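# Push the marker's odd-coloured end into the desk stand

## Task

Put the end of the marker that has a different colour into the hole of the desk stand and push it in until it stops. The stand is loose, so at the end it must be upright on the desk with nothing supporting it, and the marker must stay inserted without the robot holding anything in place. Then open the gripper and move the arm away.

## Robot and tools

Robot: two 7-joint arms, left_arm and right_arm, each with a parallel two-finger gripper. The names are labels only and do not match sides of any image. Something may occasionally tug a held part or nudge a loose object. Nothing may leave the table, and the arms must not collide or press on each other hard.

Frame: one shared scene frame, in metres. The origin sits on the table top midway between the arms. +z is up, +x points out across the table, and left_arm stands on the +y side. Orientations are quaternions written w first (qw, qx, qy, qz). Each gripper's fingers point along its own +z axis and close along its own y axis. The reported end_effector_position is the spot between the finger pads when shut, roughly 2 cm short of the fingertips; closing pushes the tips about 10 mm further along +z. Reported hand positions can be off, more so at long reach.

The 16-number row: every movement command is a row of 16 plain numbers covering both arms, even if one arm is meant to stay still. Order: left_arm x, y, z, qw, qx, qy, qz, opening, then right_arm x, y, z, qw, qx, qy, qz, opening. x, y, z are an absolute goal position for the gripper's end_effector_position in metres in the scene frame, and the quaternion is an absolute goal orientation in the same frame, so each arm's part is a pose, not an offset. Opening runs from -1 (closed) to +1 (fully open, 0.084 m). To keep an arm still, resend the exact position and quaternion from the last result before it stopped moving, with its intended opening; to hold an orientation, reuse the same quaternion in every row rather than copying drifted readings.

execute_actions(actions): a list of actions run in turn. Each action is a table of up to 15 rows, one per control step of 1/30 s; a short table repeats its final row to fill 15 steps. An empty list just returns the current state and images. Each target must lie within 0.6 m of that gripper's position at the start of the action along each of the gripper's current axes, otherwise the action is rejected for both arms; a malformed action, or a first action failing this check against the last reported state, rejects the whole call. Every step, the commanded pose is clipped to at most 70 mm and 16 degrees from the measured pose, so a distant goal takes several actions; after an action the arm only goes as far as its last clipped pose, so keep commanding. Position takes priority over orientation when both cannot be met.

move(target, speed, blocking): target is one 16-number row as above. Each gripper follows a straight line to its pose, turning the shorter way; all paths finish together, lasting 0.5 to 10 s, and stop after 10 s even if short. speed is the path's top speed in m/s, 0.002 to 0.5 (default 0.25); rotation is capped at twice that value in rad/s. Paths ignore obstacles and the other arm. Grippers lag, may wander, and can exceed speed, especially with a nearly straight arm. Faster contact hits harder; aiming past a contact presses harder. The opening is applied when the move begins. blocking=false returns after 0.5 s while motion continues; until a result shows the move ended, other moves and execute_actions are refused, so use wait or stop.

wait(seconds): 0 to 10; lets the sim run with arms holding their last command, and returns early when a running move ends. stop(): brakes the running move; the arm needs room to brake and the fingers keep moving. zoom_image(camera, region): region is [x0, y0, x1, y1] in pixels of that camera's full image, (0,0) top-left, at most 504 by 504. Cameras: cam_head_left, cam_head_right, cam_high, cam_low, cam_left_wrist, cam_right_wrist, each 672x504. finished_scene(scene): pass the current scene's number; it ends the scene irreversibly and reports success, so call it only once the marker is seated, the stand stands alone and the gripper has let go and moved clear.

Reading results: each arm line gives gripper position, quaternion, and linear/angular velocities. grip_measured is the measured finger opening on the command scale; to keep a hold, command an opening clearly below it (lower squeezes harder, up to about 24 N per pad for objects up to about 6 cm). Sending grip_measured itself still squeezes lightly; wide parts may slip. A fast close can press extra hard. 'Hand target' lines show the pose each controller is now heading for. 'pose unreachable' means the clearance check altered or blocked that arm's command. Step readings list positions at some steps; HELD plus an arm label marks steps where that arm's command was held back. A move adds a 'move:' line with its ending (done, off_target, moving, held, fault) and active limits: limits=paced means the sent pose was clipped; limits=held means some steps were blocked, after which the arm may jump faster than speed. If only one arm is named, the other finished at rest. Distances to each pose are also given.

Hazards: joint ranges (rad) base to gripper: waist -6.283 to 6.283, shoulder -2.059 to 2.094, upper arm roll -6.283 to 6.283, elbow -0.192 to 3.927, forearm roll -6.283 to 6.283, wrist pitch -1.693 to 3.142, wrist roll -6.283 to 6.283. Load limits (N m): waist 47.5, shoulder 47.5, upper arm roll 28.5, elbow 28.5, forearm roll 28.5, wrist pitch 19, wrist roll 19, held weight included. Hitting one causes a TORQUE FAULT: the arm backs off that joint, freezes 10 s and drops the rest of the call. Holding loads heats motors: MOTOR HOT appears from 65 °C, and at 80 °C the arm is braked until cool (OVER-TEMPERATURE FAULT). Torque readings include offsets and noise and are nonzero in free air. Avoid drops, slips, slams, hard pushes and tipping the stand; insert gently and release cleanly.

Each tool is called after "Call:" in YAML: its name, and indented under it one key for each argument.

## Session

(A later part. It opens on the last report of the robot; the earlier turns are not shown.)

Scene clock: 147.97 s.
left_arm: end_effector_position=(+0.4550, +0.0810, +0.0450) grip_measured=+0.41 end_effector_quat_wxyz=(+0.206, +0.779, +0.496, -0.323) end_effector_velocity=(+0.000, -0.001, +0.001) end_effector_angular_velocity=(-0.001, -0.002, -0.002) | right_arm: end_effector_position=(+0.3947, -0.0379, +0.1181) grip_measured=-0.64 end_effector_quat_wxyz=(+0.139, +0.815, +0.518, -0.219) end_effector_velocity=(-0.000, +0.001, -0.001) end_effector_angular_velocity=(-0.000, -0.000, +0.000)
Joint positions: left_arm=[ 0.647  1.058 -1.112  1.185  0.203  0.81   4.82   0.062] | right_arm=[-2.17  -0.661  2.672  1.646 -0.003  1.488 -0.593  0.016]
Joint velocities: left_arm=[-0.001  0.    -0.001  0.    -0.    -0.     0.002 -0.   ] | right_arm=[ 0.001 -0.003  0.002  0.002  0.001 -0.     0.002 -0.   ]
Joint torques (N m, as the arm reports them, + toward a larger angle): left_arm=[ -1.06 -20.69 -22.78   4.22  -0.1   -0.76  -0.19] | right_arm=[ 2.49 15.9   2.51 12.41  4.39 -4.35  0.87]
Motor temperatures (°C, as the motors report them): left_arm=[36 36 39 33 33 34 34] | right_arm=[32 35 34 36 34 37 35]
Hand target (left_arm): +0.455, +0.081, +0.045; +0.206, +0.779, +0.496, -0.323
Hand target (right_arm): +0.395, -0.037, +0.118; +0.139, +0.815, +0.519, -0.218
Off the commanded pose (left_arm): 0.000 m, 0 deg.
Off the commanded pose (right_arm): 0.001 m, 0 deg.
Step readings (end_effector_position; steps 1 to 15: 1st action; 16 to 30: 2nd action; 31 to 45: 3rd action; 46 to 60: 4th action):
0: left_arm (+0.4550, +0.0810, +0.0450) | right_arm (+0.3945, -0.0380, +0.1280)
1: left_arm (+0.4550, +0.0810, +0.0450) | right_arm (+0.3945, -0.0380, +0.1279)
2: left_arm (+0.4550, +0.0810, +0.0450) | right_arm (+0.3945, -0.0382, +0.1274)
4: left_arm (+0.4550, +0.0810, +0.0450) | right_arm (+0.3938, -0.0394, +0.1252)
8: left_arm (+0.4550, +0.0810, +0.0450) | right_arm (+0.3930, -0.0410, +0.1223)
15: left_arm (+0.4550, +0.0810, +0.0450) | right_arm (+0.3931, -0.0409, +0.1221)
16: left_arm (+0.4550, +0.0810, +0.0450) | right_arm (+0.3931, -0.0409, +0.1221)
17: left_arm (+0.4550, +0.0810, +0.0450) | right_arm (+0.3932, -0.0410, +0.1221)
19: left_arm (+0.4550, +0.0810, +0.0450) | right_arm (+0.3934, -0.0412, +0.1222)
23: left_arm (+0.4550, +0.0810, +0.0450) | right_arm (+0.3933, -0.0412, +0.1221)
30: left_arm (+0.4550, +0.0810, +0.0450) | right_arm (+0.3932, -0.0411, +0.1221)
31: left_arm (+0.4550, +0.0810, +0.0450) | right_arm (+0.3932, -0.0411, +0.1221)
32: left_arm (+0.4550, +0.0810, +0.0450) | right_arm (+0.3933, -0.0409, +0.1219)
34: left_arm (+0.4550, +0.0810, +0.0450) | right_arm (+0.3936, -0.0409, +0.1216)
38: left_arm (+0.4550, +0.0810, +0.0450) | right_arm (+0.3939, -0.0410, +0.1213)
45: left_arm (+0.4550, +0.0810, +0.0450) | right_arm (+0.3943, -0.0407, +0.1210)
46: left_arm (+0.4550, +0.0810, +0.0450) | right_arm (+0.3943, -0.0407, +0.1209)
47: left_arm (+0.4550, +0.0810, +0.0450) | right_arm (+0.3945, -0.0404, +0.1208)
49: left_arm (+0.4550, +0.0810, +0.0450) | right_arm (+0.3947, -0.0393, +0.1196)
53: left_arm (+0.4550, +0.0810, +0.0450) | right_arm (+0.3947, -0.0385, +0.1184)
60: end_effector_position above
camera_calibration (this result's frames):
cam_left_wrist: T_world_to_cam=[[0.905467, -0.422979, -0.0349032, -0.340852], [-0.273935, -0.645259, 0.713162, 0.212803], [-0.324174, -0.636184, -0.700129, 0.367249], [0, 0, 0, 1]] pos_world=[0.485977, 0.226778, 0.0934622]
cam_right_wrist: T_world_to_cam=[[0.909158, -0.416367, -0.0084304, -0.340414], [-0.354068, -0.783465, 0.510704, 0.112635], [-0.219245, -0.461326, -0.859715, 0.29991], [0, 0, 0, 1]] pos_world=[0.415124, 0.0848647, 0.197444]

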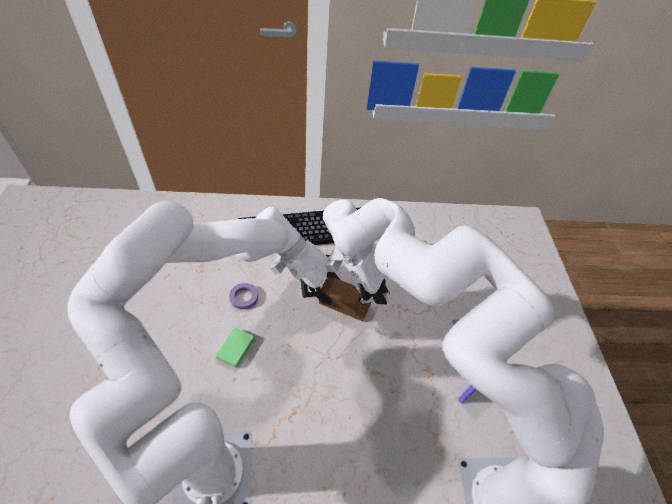

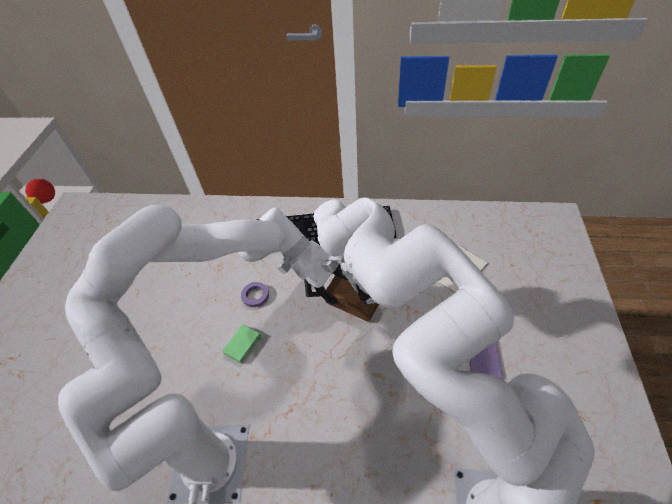

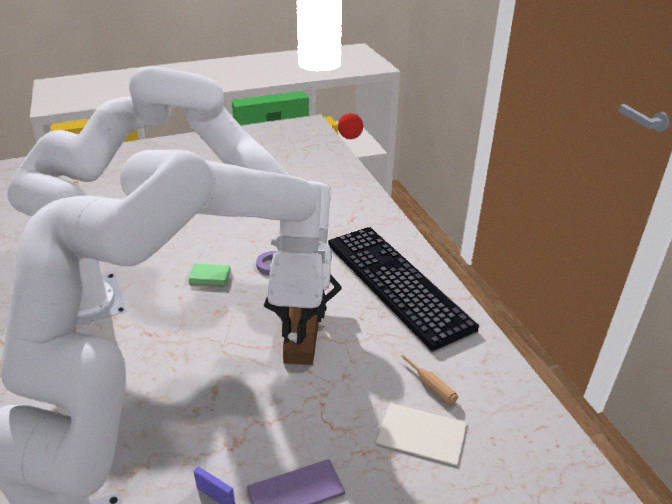

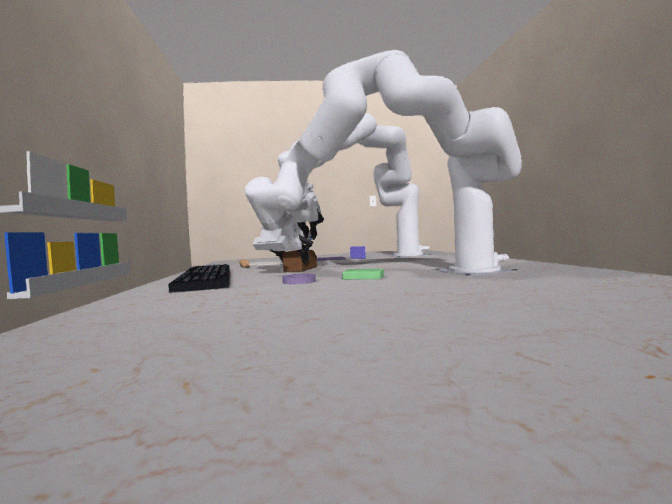

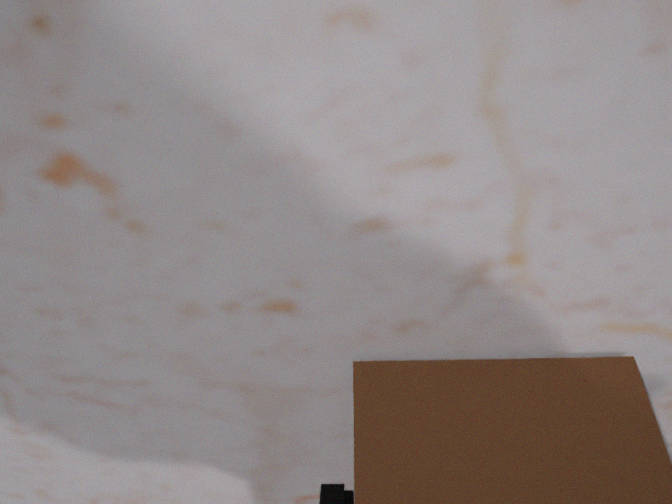

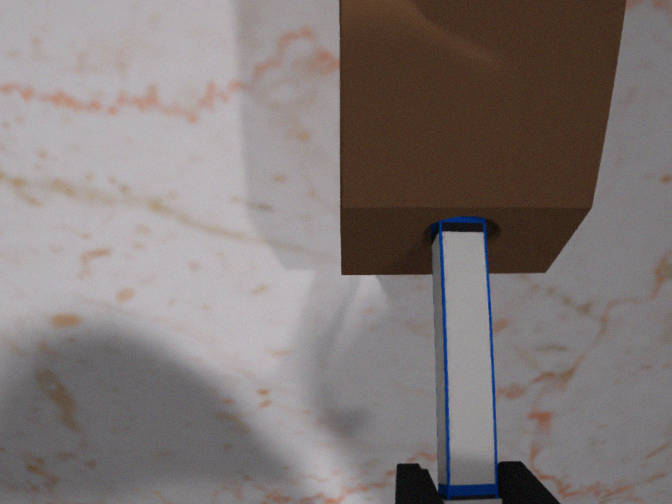

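Fingers slid; marker is bottomed. Release and retract.

Call:
execute_actions:
  actions:
    - [[0.455,0.081,0.045,0.2056,0.7792,0.4964,-0.3228,-0.2,0.3948,-0.0372,0.1178,0.1391,0.8147,0.519,-0.2183,0],[0.455,0.081,0.045,0.2056,0.7792,0.4964,-0.3228,-0.2,0.3948,-0.0372,0.1178,0.1391,0.8147,0.519,-0.2183,0],[0.455,0.081,0.045,0.2056,0.7792,0.4964,-0.3228,-0.2,0.3948,-0.0372,0.1178,0.1391,0.8147,0.519,-0.2183,0],[0.455,0.081,0.045,0.2056,0.7792,0.4964,-0.3228,-0.2,0.3948,-0.0372,0.1178,0.1391,0.8147,0.519,-0.2183,0],[0.455,0.081,0.045,0.2056,0.7792,0.4964,-0.3228,1,0.3948,-0.0372,0.1178,0.1391,0.8147,0.519,-0.2183,0]]

Call:
move:
  target: [0.49,0.16,0.12,0.2056,0.7792,0.4964,-0.3228,1,0.385,-0.06,0.25,0.1391,0.8147,0.519,-0.2183,0]
  speed: 0.15

Scene clock: 152.80 s.
left_arm: end_effector_position=(+0.4547, +0.0808, +0.0449) grip_measured=+0.98 end_effector_quat_wxyz=(+0.205, +0.779, +0.496, -0.323) end_effector_velocity=(+0.003, +0.001, +0.001) end_effector_angular_velocity=(-0.001, -0.005, +0.005) | right_arm: end_effector_position=(+0.3946, -0.0367, +0.1174) grip_measured=-0.02 end_effector_quat_wxyz=(+0.139, +0.814, +0.519, -0.218) end_effector_velocity=(-0.002, +0.000, +0.001) end_effector_angular_velocity=(-0.005, +0.004, +0.001)
Joint positions: left_arm=[ 0.646  1.059 -1.112  1.185  0.203  0.81   4.819  0.083] | right_arm=[-2.171 -0.661  2.675  1.647 -0.003  1.485 -0.592  0.043]
Joint velocities: left_arm=[ 0.002 -0.001 -0.001  0.003 -0.    -0.002  0.001  0.008] | right_arm=[ 0.003  0.001  0.    -0.001 -0.002  0.007  0.001  0.001]
Joint torques (N m, as the arm reports them, + toward a larger angle): left_arm=[ -0.64 -22.05 -23.21   4.77   0.    -0.95  -0.07] | right_arm=[-2.27 20.33 -6.72 12.09  0.62  0.36  0.67]
Motor temperatures (°C, as the motors report them): left_arm=[36 36 39 33 33 34 34] | right_arm=[32 35 34 36 34 37 35]
Hand target (left_arm): +0.455, +0.081, +0.045; +0.206, +0.779, +0.496, -0.323
Hand target (right_arm): +0.395, -0.037, +0.118; +0.139, +0.815, +0.519, -0.218
Off the commanded pose (left_arm): 0.000 m, 0 deg.
Off the commanded pose (right_arm): 0.001 m, 0 deg.
Step readings (end_effector_position):
0: left_arm (+0.4550, +0.0810, +0.0450) | right_arm (+0.3943, -0.0375, +0.1179)
1: left_arm (+0.4550, +0.0810, +0.0450) | right_arm (+0.3943, -0.0375, +0.1179)
2: left_arm (+0.4550, +0.0810, +0.0450) | right_arm (+0.3946, -0.0367, +0.1175)
4: left_arm (+0.4550, +0.0810, +0.0450) | right_arm (+0.3927, -0.0320, +0.1148)
8: left_arm (+0.4541, +0.0806, +0.0447) | right_arm (+0.3925, -0.0328, +0.1151)
15: end_effector_position above
camera_calibration (this result's frames):
cam_left_wrist: T_world_to_cam=[[0.905195, -0.423523, -0.0353541, -0.34046], [-0.273945, -0.64505, 0.713348, 0.212618], [-0.324924, -0.636034, -0.699918, 0.367262], [0, 0, 0, 1]] pos_world=[0.485761, 0.226548, 0.0933461]
cam_right_wrist: T_world_to_cam=[[0.910071, -0.414365, -0.00854975, -0.340077], [-0.352709, -0.785159, 0.509041, 0.113564], [-0.217642, -0.460248, -0.8607, 0.299382], [0, 0, 0, 1]] pos_world=[0.414707, 0.0860393, 0.196962]

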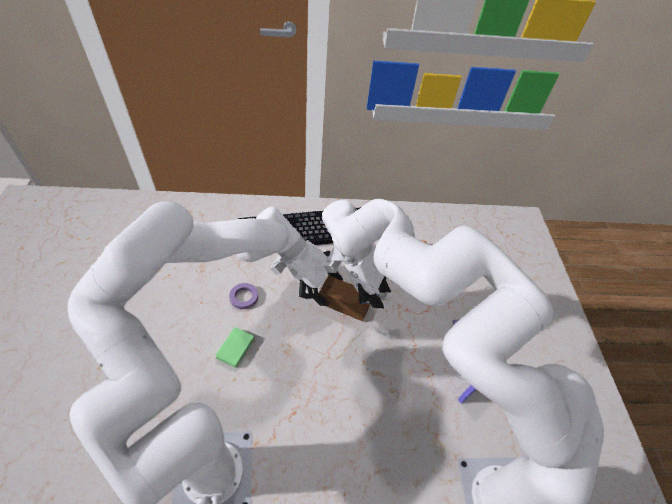

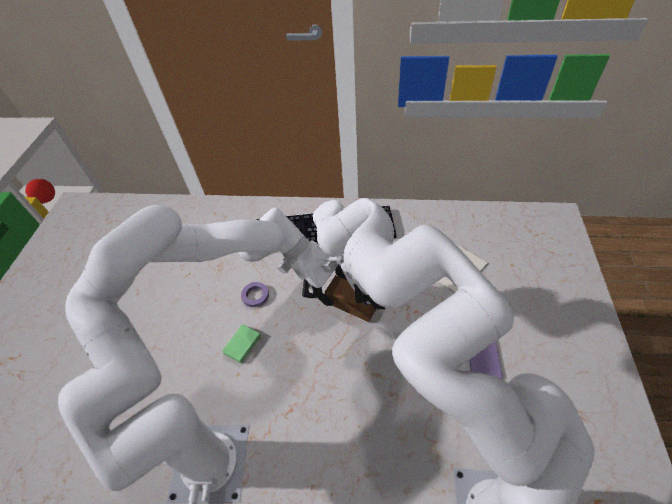

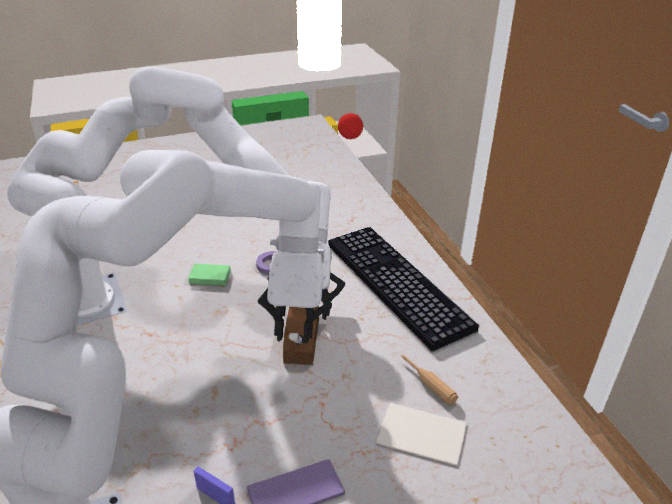

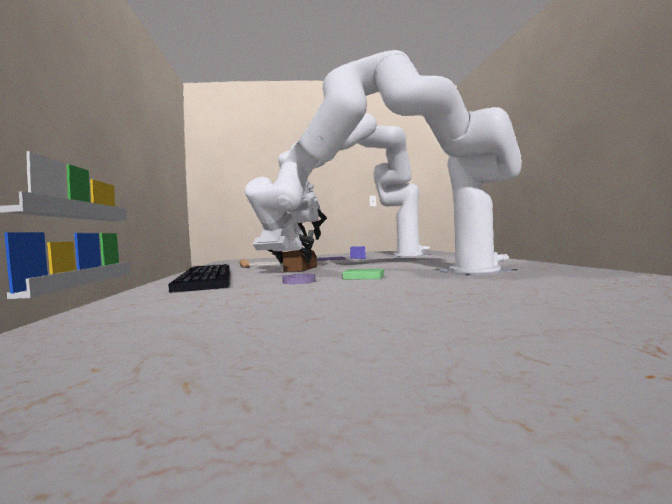

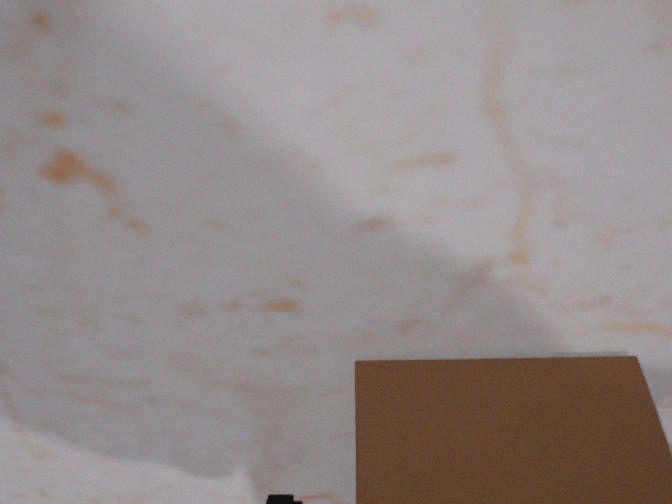

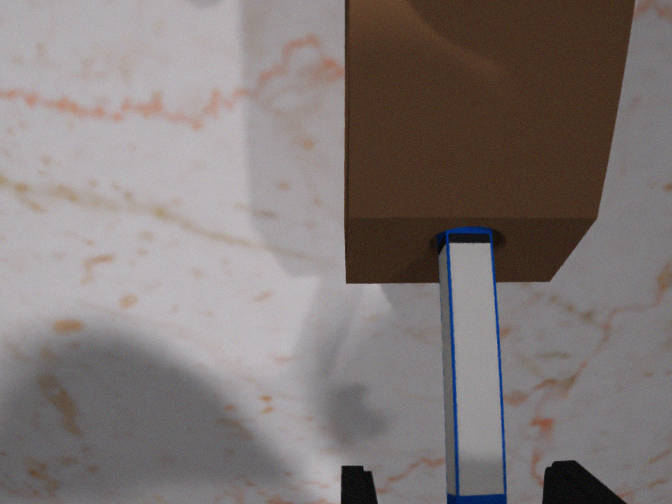

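Scene clock: 154.17 s.
left_arm: end_effector_position=(+0.4897, +0.1597, +0.1197) grip_measured=+1.00 end_effector_quat_wxyz=(+0.205, +0.779, +0.496, -0.323) end_effector_velocity=(+0.002, +0.004, +0.002) end_effector_angular_velocity=(+0.001, -0.002, +0.005) | right_arm: end_effector_position=(+0.3848, -0.0601, +0.2492) grip_measured=-0.01 end_effector_quat_wxyz=(+0.139, +0.814, +0.519, -0.219) end_effector_velocity=(+0.001, -0.001, +0.006) end_effector_angular_velocity=(+0.004, -0.005, -0.000)
Joint positions: left_arm=[ 0.798  0.979 -1.207  1.321  0.148  1.095  4.871  0.084] | right_arm=[-2.154 -0.487  2.628  1.759 -0.075  1.755 -0.646  0.044]
Joint velocities: left_arm=[ 0.004 -0.001 -0.001  0.007 -0.001  0.006  0.001 -0.   ] | right_arm=[-0.001  0.005 -0.003  0.01  -0.001  0.007 -0.003  0.   ]
Joint torques (N m, as the arm reports them, + toward a larger angle): left_arm=[ -0.43 -21.22 -22.94   6.51  -0.48  -0.86  -0.16] | right_arm=[-2.18 18.81 -5.78 12.8   0.56  0.13  0.56]
Motor temperatures (°C, as the motors report them): left_arm=[36 36 39 33 33 34 34] | right_arm=[32 35 34 36 34 37 35]
Hand target (left_arm): +0.490, +0.160, +0.120; +0.205, +0.779, +0.496, -0.323
Hand target (right_arm): +0.385, -0.060, +0.250; +0.139, +0.814, +0.519, -0.218
Off the commanded pose (left_arm): 0.001 m, 0 deg.
Off the commanded pose (right_arm): 0.001 m, 0 deg.
move: done
camera_calibration (this result's frames):
cam_left_wrist: T_world_to_cam=[[0.905074, -0.423793, -0.0352218, -0.33601], [-0.274378, -0.645234, 0.713015, 0.219967], [-0.324897, -0.635667, -0.700264, 0.481135], [0, 0, 0, 1]] pos_world=[0.520787, 0.305373, 0.168247]
cam_right_wrist: T_world_to_cam=[[0.910028, -0.414445, -0.00918125, -0.339507], [-0.35223, -0.784719, 0.51005, 0.0242252], [-0.218592, -0.460926, -0.860096, 0.400061], [0, 0, 0, 1]] pos_world=[0.404944, 0.0627017, 0.328618]

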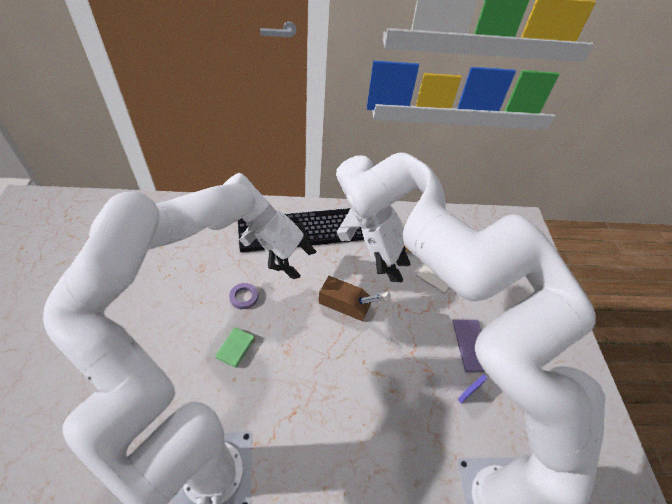

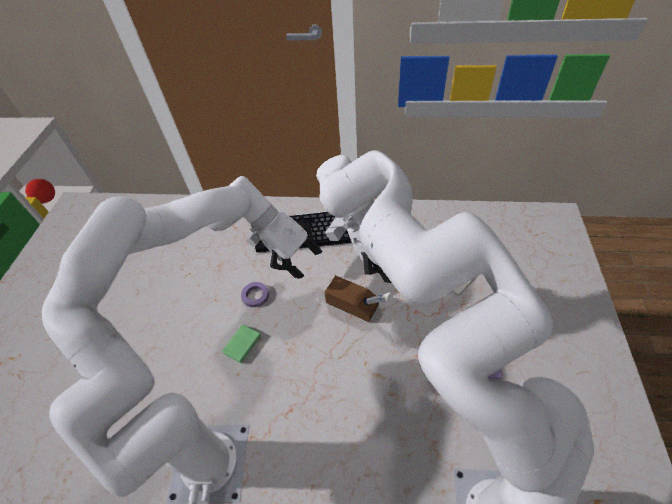

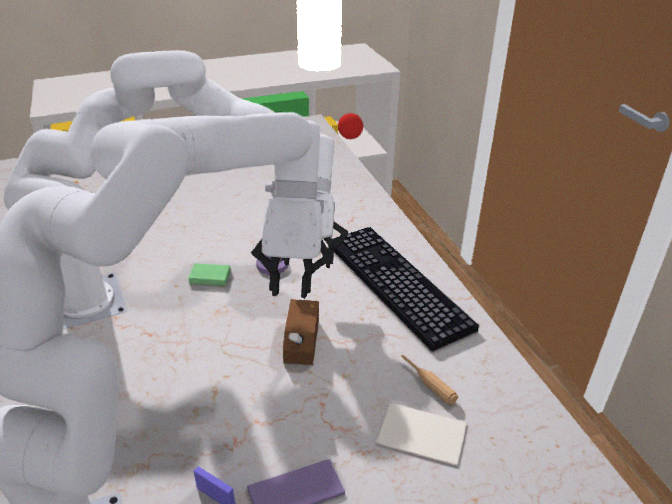

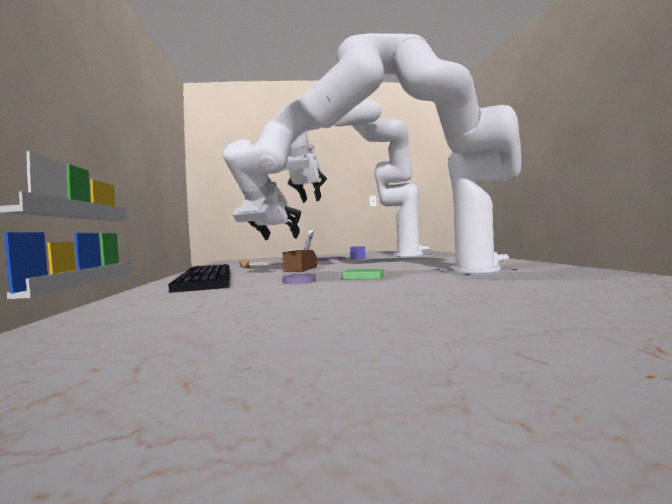

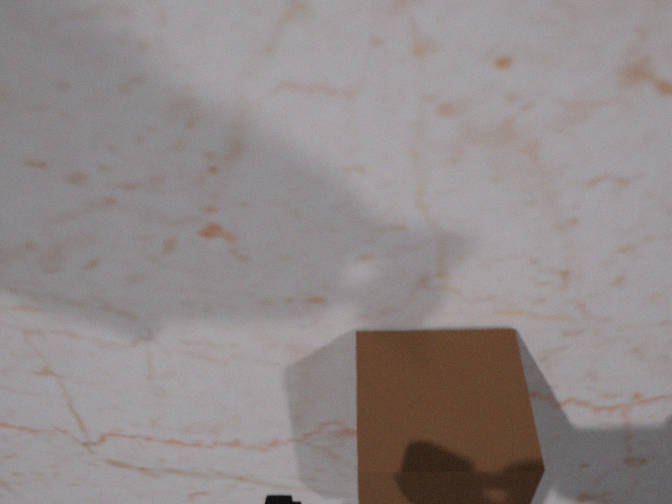

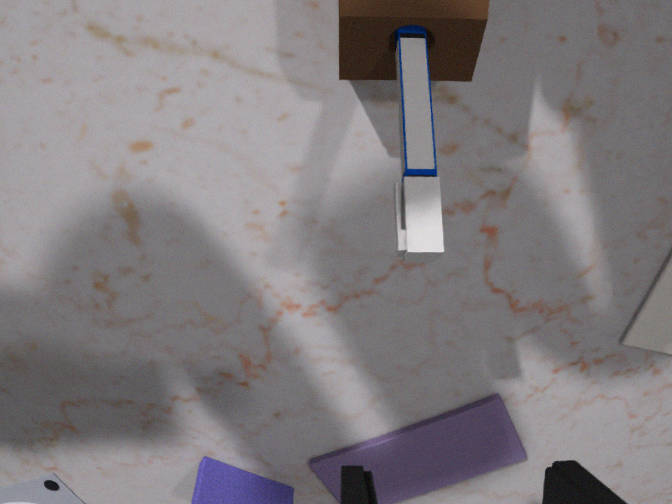

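Call:
finished_scene:
  scene: 2

The scene is finished: the task was done.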